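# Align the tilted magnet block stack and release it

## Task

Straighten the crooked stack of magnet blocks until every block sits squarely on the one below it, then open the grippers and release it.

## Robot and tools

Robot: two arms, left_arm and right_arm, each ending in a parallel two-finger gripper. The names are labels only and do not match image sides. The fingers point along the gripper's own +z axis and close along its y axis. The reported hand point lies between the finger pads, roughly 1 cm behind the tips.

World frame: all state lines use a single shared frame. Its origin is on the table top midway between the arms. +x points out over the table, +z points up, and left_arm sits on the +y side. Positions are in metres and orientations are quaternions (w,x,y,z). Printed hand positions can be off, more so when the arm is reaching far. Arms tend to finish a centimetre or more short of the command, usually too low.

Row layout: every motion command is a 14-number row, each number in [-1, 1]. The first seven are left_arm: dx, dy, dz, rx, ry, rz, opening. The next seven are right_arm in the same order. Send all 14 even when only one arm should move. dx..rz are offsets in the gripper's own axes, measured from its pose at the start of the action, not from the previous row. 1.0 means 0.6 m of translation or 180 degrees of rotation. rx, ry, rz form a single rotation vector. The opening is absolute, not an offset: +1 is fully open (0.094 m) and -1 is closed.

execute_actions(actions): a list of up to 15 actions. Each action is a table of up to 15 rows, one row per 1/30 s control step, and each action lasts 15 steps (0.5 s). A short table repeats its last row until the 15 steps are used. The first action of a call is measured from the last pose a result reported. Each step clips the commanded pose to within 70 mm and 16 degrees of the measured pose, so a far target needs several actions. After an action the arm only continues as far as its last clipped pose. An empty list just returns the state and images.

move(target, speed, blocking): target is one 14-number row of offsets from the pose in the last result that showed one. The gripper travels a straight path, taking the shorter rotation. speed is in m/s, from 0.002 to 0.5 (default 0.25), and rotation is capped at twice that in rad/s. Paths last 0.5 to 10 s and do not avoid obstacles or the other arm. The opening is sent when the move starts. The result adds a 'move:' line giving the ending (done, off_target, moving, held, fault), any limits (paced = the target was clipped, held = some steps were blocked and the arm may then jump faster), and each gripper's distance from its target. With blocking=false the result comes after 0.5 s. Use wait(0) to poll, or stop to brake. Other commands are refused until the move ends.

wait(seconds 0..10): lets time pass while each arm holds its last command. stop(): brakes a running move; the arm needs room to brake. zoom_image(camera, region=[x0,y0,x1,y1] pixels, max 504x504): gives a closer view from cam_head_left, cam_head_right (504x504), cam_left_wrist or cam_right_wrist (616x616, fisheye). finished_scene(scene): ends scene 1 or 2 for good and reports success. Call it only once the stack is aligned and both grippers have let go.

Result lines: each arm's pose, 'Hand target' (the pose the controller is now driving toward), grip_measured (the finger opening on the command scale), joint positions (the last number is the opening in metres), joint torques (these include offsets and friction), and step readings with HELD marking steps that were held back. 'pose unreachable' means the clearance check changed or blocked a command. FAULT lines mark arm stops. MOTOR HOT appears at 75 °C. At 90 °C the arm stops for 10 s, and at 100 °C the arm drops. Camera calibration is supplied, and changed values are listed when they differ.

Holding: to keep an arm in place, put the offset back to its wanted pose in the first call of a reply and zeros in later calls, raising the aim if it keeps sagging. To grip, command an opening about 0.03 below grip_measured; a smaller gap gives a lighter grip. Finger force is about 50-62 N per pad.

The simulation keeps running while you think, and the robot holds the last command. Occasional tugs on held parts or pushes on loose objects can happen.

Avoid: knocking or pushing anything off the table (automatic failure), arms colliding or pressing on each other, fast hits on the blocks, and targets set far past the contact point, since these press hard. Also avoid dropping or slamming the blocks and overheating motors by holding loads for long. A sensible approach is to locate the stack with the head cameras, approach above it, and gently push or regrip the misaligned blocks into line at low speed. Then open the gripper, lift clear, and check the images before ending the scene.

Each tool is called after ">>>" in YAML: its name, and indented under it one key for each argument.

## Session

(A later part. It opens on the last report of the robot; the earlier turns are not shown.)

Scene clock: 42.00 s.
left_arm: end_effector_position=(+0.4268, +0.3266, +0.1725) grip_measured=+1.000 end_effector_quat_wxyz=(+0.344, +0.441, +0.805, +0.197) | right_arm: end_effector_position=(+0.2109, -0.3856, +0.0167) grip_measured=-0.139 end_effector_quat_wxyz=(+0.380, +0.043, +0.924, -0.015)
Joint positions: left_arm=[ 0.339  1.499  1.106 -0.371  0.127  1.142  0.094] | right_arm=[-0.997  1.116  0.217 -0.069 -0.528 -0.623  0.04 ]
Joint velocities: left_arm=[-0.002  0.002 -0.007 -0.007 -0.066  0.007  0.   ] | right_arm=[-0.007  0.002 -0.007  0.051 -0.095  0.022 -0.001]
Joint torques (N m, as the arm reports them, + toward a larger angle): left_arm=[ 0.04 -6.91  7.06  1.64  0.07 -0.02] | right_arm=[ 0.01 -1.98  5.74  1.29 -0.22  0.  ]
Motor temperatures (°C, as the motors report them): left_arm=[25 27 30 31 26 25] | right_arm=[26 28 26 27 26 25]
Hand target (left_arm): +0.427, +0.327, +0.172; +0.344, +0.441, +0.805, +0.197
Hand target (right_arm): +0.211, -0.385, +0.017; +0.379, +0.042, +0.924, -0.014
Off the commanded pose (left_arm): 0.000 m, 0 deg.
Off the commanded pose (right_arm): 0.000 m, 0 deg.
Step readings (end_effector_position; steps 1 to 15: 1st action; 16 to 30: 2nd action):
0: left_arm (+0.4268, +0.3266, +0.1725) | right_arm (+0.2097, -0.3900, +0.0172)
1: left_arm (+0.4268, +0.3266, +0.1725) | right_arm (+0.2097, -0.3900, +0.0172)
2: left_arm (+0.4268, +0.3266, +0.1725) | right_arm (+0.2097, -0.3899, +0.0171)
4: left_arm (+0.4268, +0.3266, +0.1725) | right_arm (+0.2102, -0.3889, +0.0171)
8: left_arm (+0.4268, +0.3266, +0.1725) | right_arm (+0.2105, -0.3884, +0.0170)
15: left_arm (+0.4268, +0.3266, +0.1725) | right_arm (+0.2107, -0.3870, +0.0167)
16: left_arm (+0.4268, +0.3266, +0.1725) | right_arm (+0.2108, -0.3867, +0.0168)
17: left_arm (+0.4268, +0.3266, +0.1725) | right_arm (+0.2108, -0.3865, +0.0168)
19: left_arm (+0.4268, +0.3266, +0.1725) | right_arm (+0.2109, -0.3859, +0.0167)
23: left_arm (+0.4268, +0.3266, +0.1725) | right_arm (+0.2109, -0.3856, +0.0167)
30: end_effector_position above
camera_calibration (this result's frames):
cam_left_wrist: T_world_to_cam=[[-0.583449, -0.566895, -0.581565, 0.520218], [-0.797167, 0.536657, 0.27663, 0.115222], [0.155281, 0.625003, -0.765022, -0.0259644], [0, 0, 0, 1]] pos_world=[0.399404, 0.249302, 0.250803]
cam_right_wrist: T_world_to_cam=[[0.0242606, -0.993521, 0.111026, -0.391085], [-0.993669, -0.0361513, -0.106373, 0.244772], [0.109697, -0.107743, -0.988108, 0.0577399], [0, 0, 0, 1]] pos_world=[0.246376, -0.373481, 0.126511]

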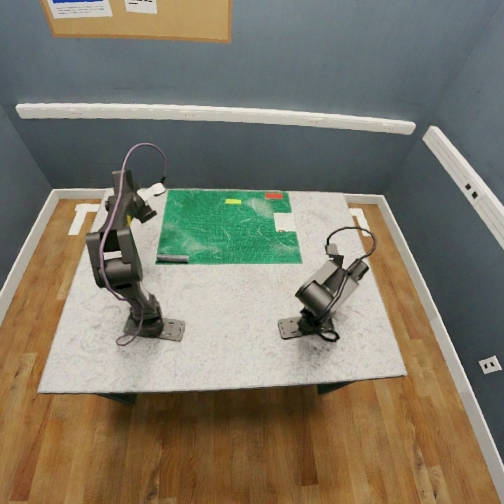

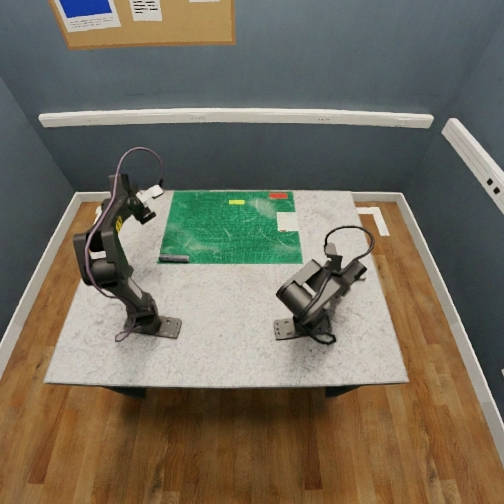

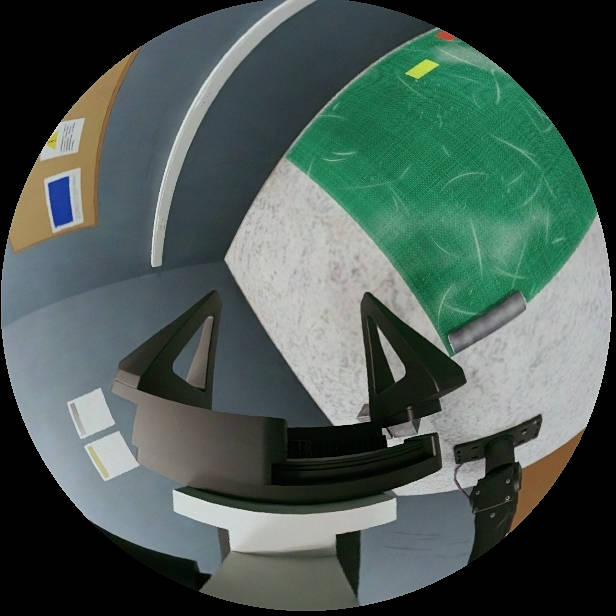

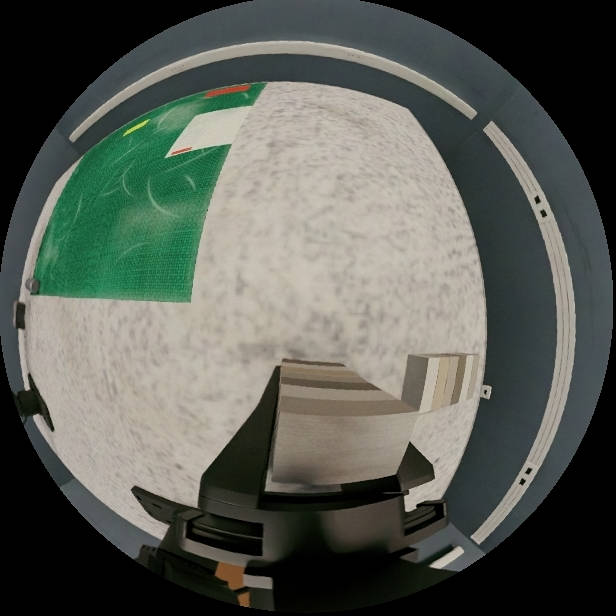

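>>> execute_actions:
  actions: []

Scene clock: 42.83 s.
left_arm: end_effector_position=(+0.4268, +0.3266, +0.1725) grip_measured=+1.000 end_effector_quat_wxyz=(+0.344, +0.441, +0.805, +0.197) | right_arm: end_effector_position=(+0.2109, -0.3856, +0.0167) grip_measured=-0.139 end_effector_quat_wxyz=(+0.380, +0.043, +0.924, -0.015)
Joint positions: left_arm=[ 0.339  1.499  1.106 -0.371  0.127  1.142  0.094] | right_arm=[-0.997  1.116  0.217 -0.069 -0.528 -0.623  0.04 ]
Joint velocities: left_arm=[-0.007 -0.002  0.002  0.007  0.022  0.037  0.   ] | right_arm=[ 0.017  0.007 -0.002  0.022  0.007  0.139  0.001]
Joint torques (N m, as the arm reports them, + toward a larger angle): left_arm=[ 0.   -6.94  7.07  1.63  0.07 -0.02] | right_arm=[ 0.   -2.07  5.84  1.31 -0.2  -0.01]
Motor temperatures (°C, as the motors report them): left_arm=[25 27 30 31 26 25] | right_arm=[26 28 26 27 26 25]
Hand target (left_arm): +0.427, +0.327, +0.172; +0.344, +0.441, +0.805, +0.197
Hand target (right_arm): +0.211, -0.385, +0.017; +0.379, +0.042, +0.924, -0.014
Off the commanded pose (left_arm): 0.000 m, 0 deg.
Off the commanded pose (right_arm): 0.000 m, 0 deg.
camera_calibration (this result's frames):
cam_left_wrist: T_world_to_cam=[[-0.583449, -0.566895, -0.581565, 0.520218], [-0.797167, 0.536657, 0.27663, 0.115222], [0.155281, 0.625003, -0.765022, -0.0259644], [0, 0, 0, 1]] pos_world=[0.399404, 0.249302, 0.250803]
cam_right_wrist: T_world_to_cam=[[0.0242606, -0.993521, 0.111026, -0.391085], [-0.993669, -0.0361513, -0.106373, 0.244772], [0.109697, -0.107743, -0.988108, 0.0577399], [0, 0, 0, 1]] pos_world=[0.246376, -0.373481, 0.126511]

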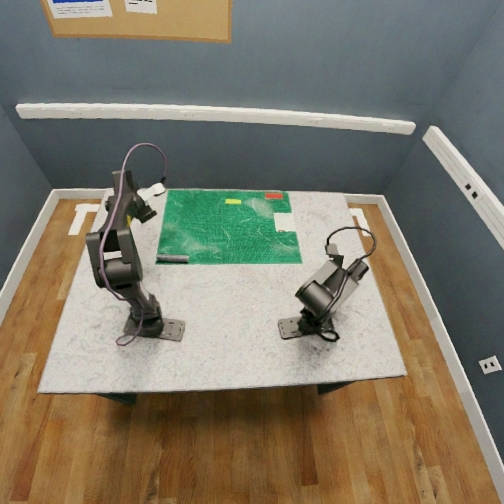

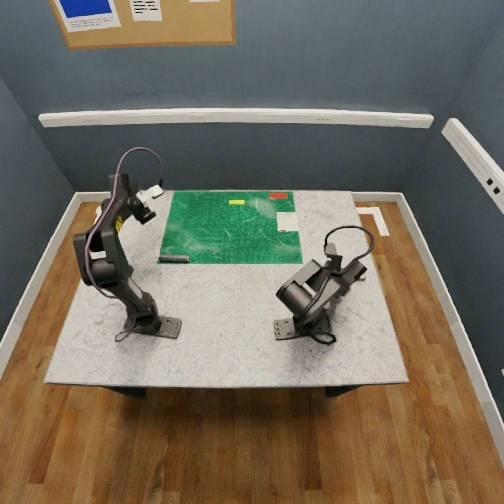

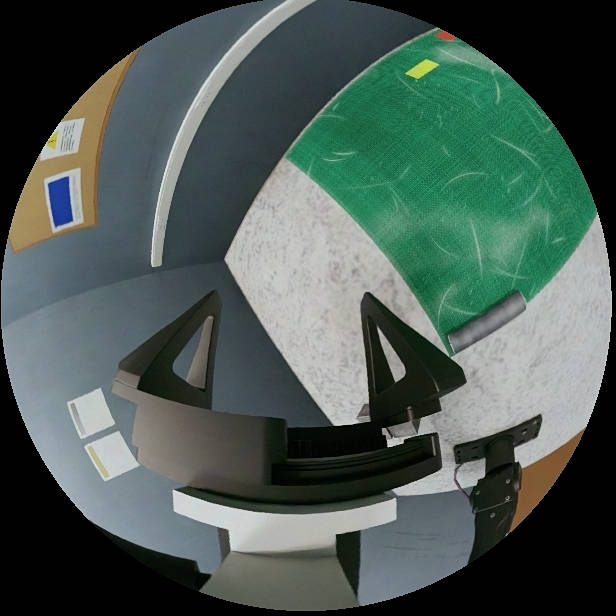

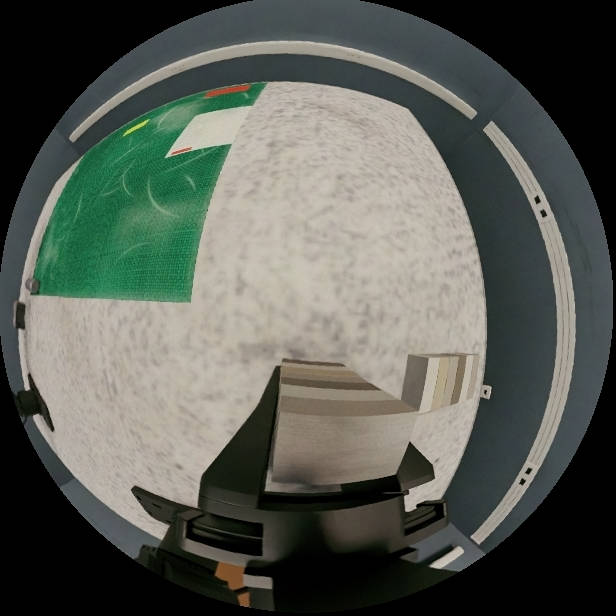

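>>> execute_actions:
  actions:
    - [[0,0,0,0,0,0,1,0,0,0,0,0,0,-0.14],[0,0,0,0,0,0,1,0,0,0,0,0,0,-0.1],[0,0,0,0,0,0,1,0,0,0,0,0,0,-0.05],[0,0,0,0,0,0,1,0,0,0,0,0,0,0.0],[0,0,0,0,0,0,1,0,0,0,0,0,0,0.08],[0,0,0,0,0,0,1,0,0,0,0,0,0,0.16],[0,0,0,0,0,0,1,0,0,0,0,0,0,0.24],[0,0,0,0,0,0,1,0,0,0,0,0,0,0.32],[0,0,0,0,0,0,1,0,0,0,0,0,0,0.4],[0,0,0,0,0,0,1,0,0,0,0,0,0,0.5]]

>>> move:
  target: [0,0,0,0,0,0,1,-0.10,0,-0.145,0,0,0,0.5]
  speed: 0.1

Scene clock: 43.77 s.
left_arm: end_effector_position=(+0.4268, +0.3266, +0.1725) grip_measured=+1.000 end_effector_quat_wxyz=(+0.344, +0.441, +0.805, +0.197) | right_arm: end_effector_position=(+0.2103, -0.3864, +0.0163) grip_measured=+0.498 end_effector_quat_wxyz=(+0.378, +0.044, +0.925, -0.017)
Joint positions: left_arm=[ 0.339  1.499  1.106 -0.371  0.127  1.142  0.094] | right_arm=[-0.997  1.116  0.217 -0.069 -0.522 -0.623  0.07 ]
Joint velocities: left_arm=[-0.012 -0.002 -0.007  0.022  0.007 -0.051  0.   ] | right_arm=[ 0.012 -0.027 -0.007 -0.007  0.051  0.007 -0.001]
Joint torques (N m, as the arm reports them, + toward a larger angle): left_arm=[ 0.04 -6.93  7.05  1.64  0.07 -0.02] | right_arm=[ 0.07 -2.12  5.66  1.31 -0.26 -0.05]
Motor temperatures (°C, as the motors report them): left_arm=[25 27 30 31 26 25] | right_arm=[26 28 26 27 26 25]
Hand target (left_arm): +0.427, +0.327, +0.172; +0.344, +0.441, +0.805, +0.197
Hand target (right_arm): +0.211, -0.386, +0.017; +0.379, +0.043, +0.924, -0.015
Off the commanded pose (left_arm): 0.000 m, 0 deg.
Off the commanded pose (right_arm): 0.001 m, 0 deg.
Step readings (end_effector_position):
0: left_arm (+0.4268, +0.3266, +0.1725) | right_arm (+0.2109, -0.3856, +0.0167)
1: left_arm (+0.4268, +0.3266, +0.1725) | right_arm (+0.2109, -0.3856, +0.0167)
2: left_arm (+0.4268, +0.3266, +0.1725) | right_arm (+0.2109, -0.3856, +0.0167)
4: left_arm (+0.4268, +0.3266, +0.1725) | right_arm (+0.2107, -0.3859, +0.0165)
8: left_arm (+0.4268, +0.3266, +0.1725) | right_arm (+0.2105, -0.3862, +0.0164)
15: end_effector_position above
camera_calibration (this result's frames):
cam_left_wrist: T_world_to_cam=[[-0.583449, -0.566895, -0.581565, 0.520218], [-0.797167, 0.536657, 0.27663, 0.115222], [0.155281, 0.625003, -0.765022, -0.0259644], [0, 0, 0, 1]] pos_world=[0.399404, 0.249302, 0.250803]
cam_right_wrist: T_world_to_cam=[[0.0212602, -0.993242, 0.114101, -0.391163], [-0.994195, -0.0330435, -0.102396, 0.245411], [0.105474, -0.111261, -0.988178, 0.0567942], [0, 0, 0, 1]] pos_world=[0.246312, -0.374091, 0.125884]

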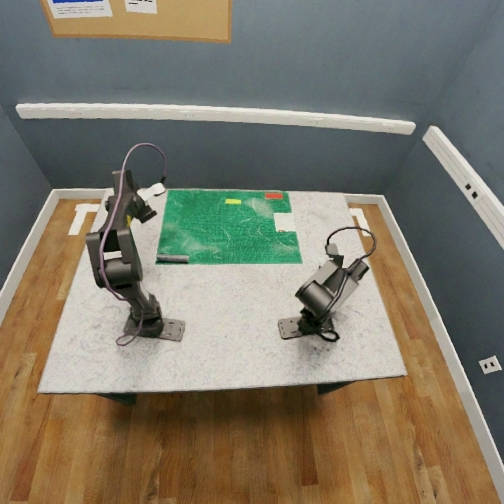

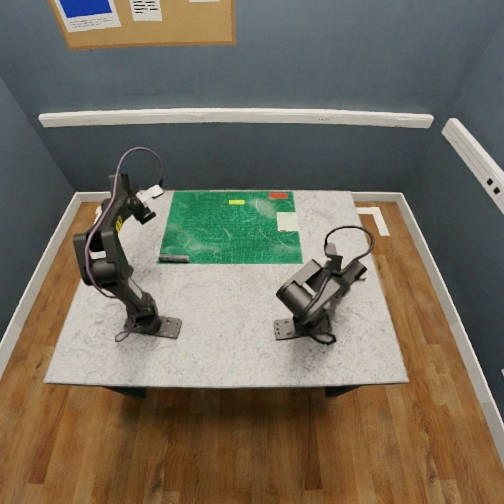

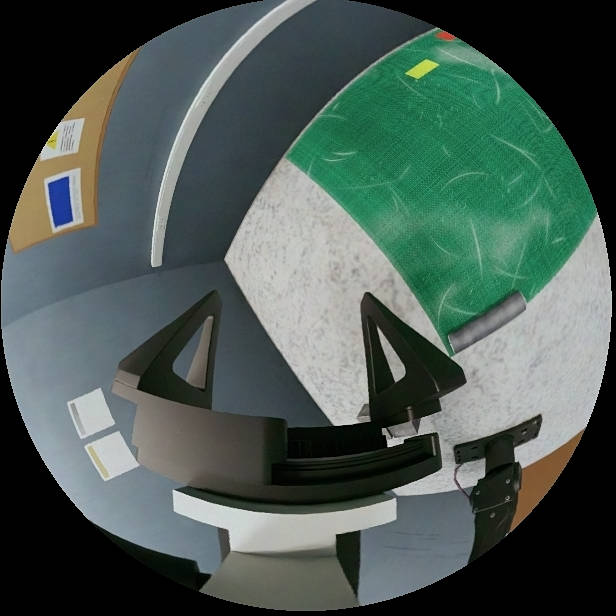

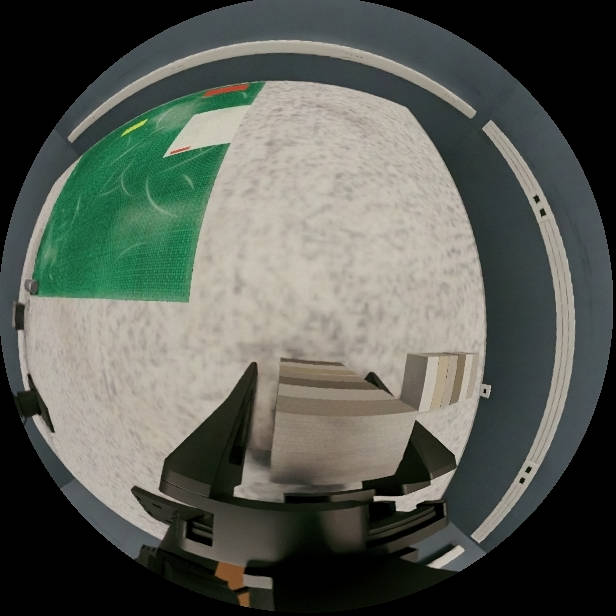

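Scene clock: 45.50 s.
left_arm: end_effector_position=(+0.4268, +0.3266, +0.1725) grip_measured=+1.000 end_effector_quat_wxyz=(+0.344, +0.441, +0.805, +0.197) | right_arm: end_effector_position=(+0.1890, -0.3839, +0.1037) grip_measured=+0.498 end_effector_quat_wxyz=(+0.360, +0.052, +0.932, -0.008)
Joint positions: left_arm=[ 0.339  1.499  1.106 -0.371  0.127  1.142  0.094] | right_arm=[-1.09   0.858  0.533 -0.733 -0.553 -0.719  0.07 ]
Joint velocities: left_arm=[-0.022  0.002 -0.022  0.007  0.037  0.022  0.   ] | right_arm=[ 0.017 -0.027  0.002  0.007  0.051 -0.081 -0.   ]
Joint torques (N m, as the arm reports them, + toward a larger angle): left_arm=[ 0.02 -6.94  7.05  1.64  0.07 -0.02] | right_arm=[-0.79 -3.31  8.56  0.95 -0.45 -0.04]
Motor temperatures (°C, as the motors report them): left_arm=[25 27 30 31 26 25] | right_arm=[26 28 26 27 26 25]
Hand target (left_arm): +0.427, +0.327, +0.172; +0.344, +0.441, +0.805, +0.197
Hand target (right_arm): +0.192, -0.384, +0.120; +0.378, +0.044, +0.925, -0.016
Off the commanded pose (left_arm): 0.000 m, 0 deg.
Off the commanded pose (right_arm): 0.017 m, 3 deg.
move: off_target (right_arm)
camera_calibration (this result's frames):
cam_left_wrist: T_world_to_cam=[[-0.583449, -0.566895, -0.581565, 0.520218], [-0.797167, 0.536657, 0.27663, 0.115222], [0.155281, 0.625003, -0.765022, -0.0259644], [0, 0, 0, 1]] pos_world=[0.399404, 0.249302, 0.250803]
cam_right_wrist: T_world_to_cam=[[0.0181473, -0.995699, 0.0908509, -0.396162], [-0.99757, -0.0241447, -0.0653562, 0.233475], [0.0672687, -0.089444, -0.993718, 0.161868], [0, 0, 0, 1]] pos_world=[0.229209, -0.374343, 0.212102]

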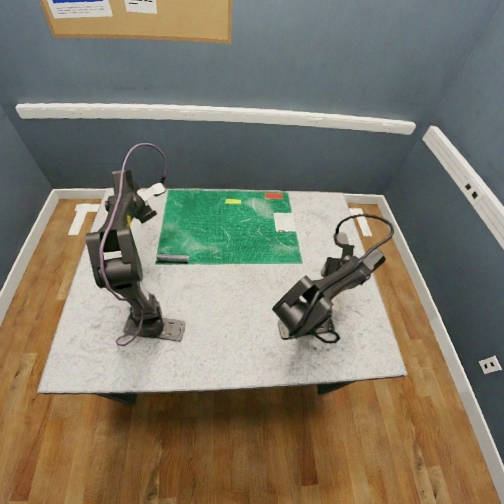

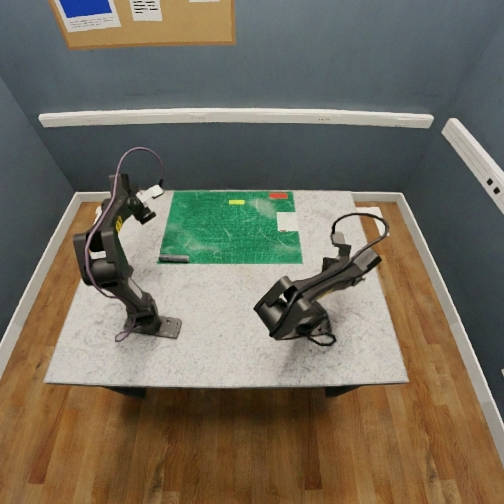

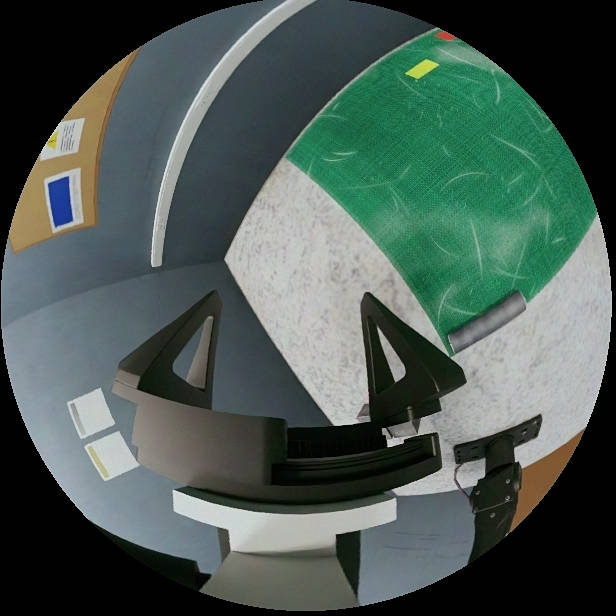

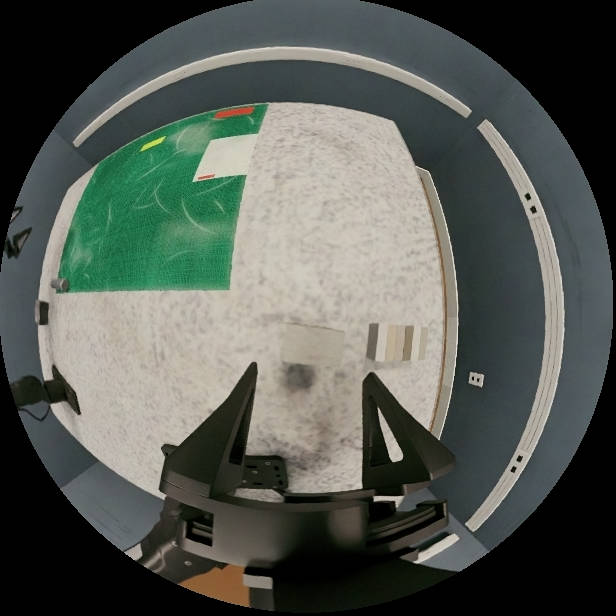

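>>> move:
  target: [0,0,0,0,0,0,1,-0.055,0.087,-0.025,0,0.235,0,0.5]
  speed: 0.25

Scene clock: 47.97 s.
left_arm: end_effector_position=(+0.4268, +0.3266, +0.1725) grip_measured=+1.000 end_effector_quat_wxyz=(+0.344, +0.441, +0.805, +0.197) | right_arm: end_effector_position=(+0.2012, -0.3346, +0.1341) grip_measured=+0.498 end_effector_quat_wxyz=(-0.004, +0.050, +0.999, +0.005)
Joint positions: left_arm=[ 0.339  1.499  1.106 -0.371  0.127  1.142  0.094] | right_arm=[-0.449  1.376  1.155 -1.361 -0.008 -0.237  0.07 ]
Joint velocities: left_arm=[ 0.002 -0.017  0.012 -0.066 -0.051 -0.051  0.   ] | right_arm=[-0.012 -0.007 -0.002 -0.037  0.081 -0.022  0.   ]
Joint torques (N m, as the arm reports them, + toward a larger angle): left_arm=[ 0.   -6.92  7.05  1.63  0.07 -0.02] | right_arm=[ 0.8  -3.93  8.    0.04  0.04  0.02]
Motor temperatures (°C, as the motors report them): left_arm=[25 27 30 32 26 25] | right_arm=[26 27 27 27 26 25]
Hand target (left_arm): +0.427, +0.327, +0.172; +0.344, +0.441, +0.805, +0.197
Hand target (right_arm): +0.207, -0.335, +0.140; -0.002, +0.049, +0.999, +0.003
Off the commanded pose (left_arm): 0.000 m, 0 deg.
Off the commanded pose (right_arm): 0.008 m, 1 deg.
move: done
camera_calibration (this result's frames):
cam_left_wrist: T_world_to_cam=[[-0.583449, -0.566895, -0.581565, 0.520218], [-0.797167, 0.536657, 0.27663, 0.115222], [0.155281, 0.625003, -0.765022, -0.0259644], [0, 0, 0, 1]] pos_world=[0.399404, 0.249302, 0.250803]
cam_right_wrist: T_world_to_cam=[[0.0642718, -0.997891, -0.00904416, -0.346605], [-0.779739, -0.0558731, 0.623607, 0.10198], [-0.622797, -0.0330283, -0.781686, 0.324974], [0, 0, 0, 1]] pos_world=[0.304188, -0.329443, 0.187298]

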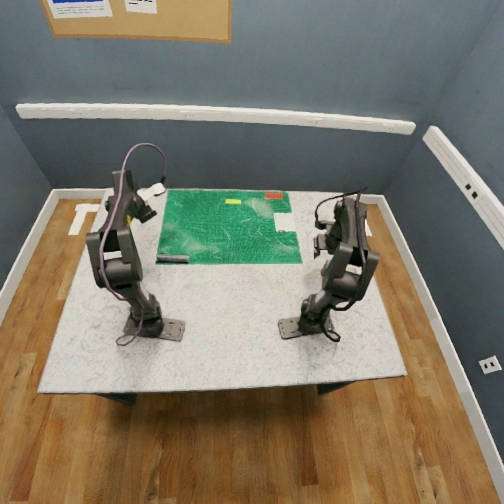

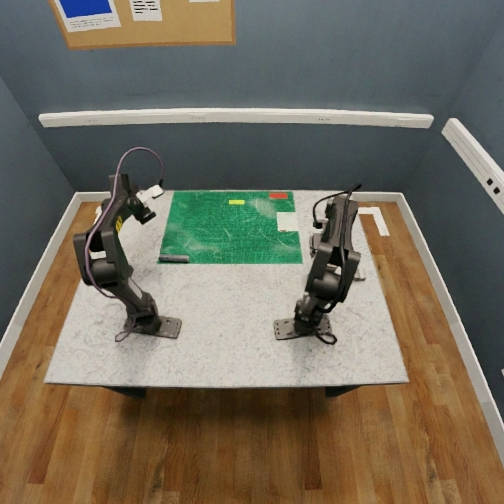

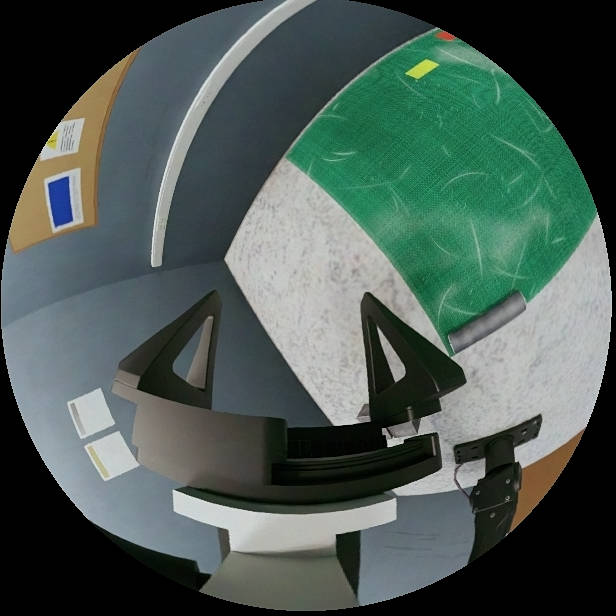

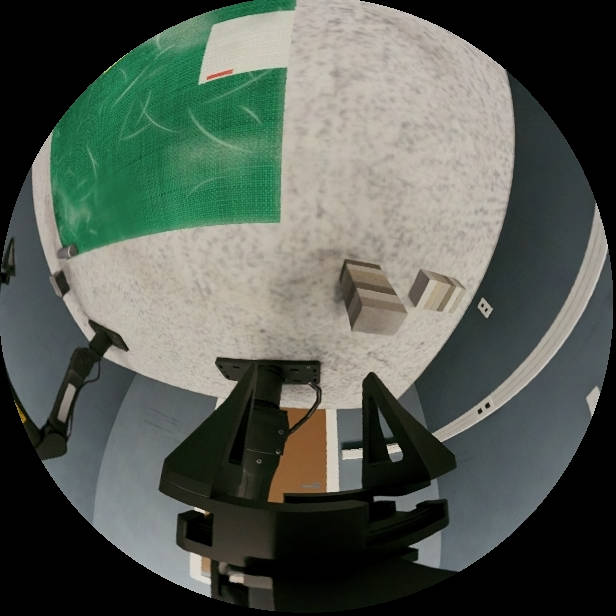

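>>> zoom_image:
  camera: "cam_right_wrist"
  region: [325, 250, 420, 345]

Region (325, 250, 420, 345) of cam_right_wrist's 616x616 image, scaled by 5.305, with more detail than that image has.

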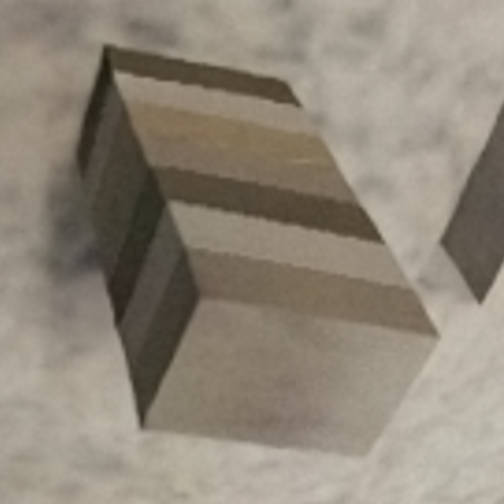

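The stack's edges are straight and flush.

>>> finished_scene:
  scene: 2

The scene is finished: the task was done.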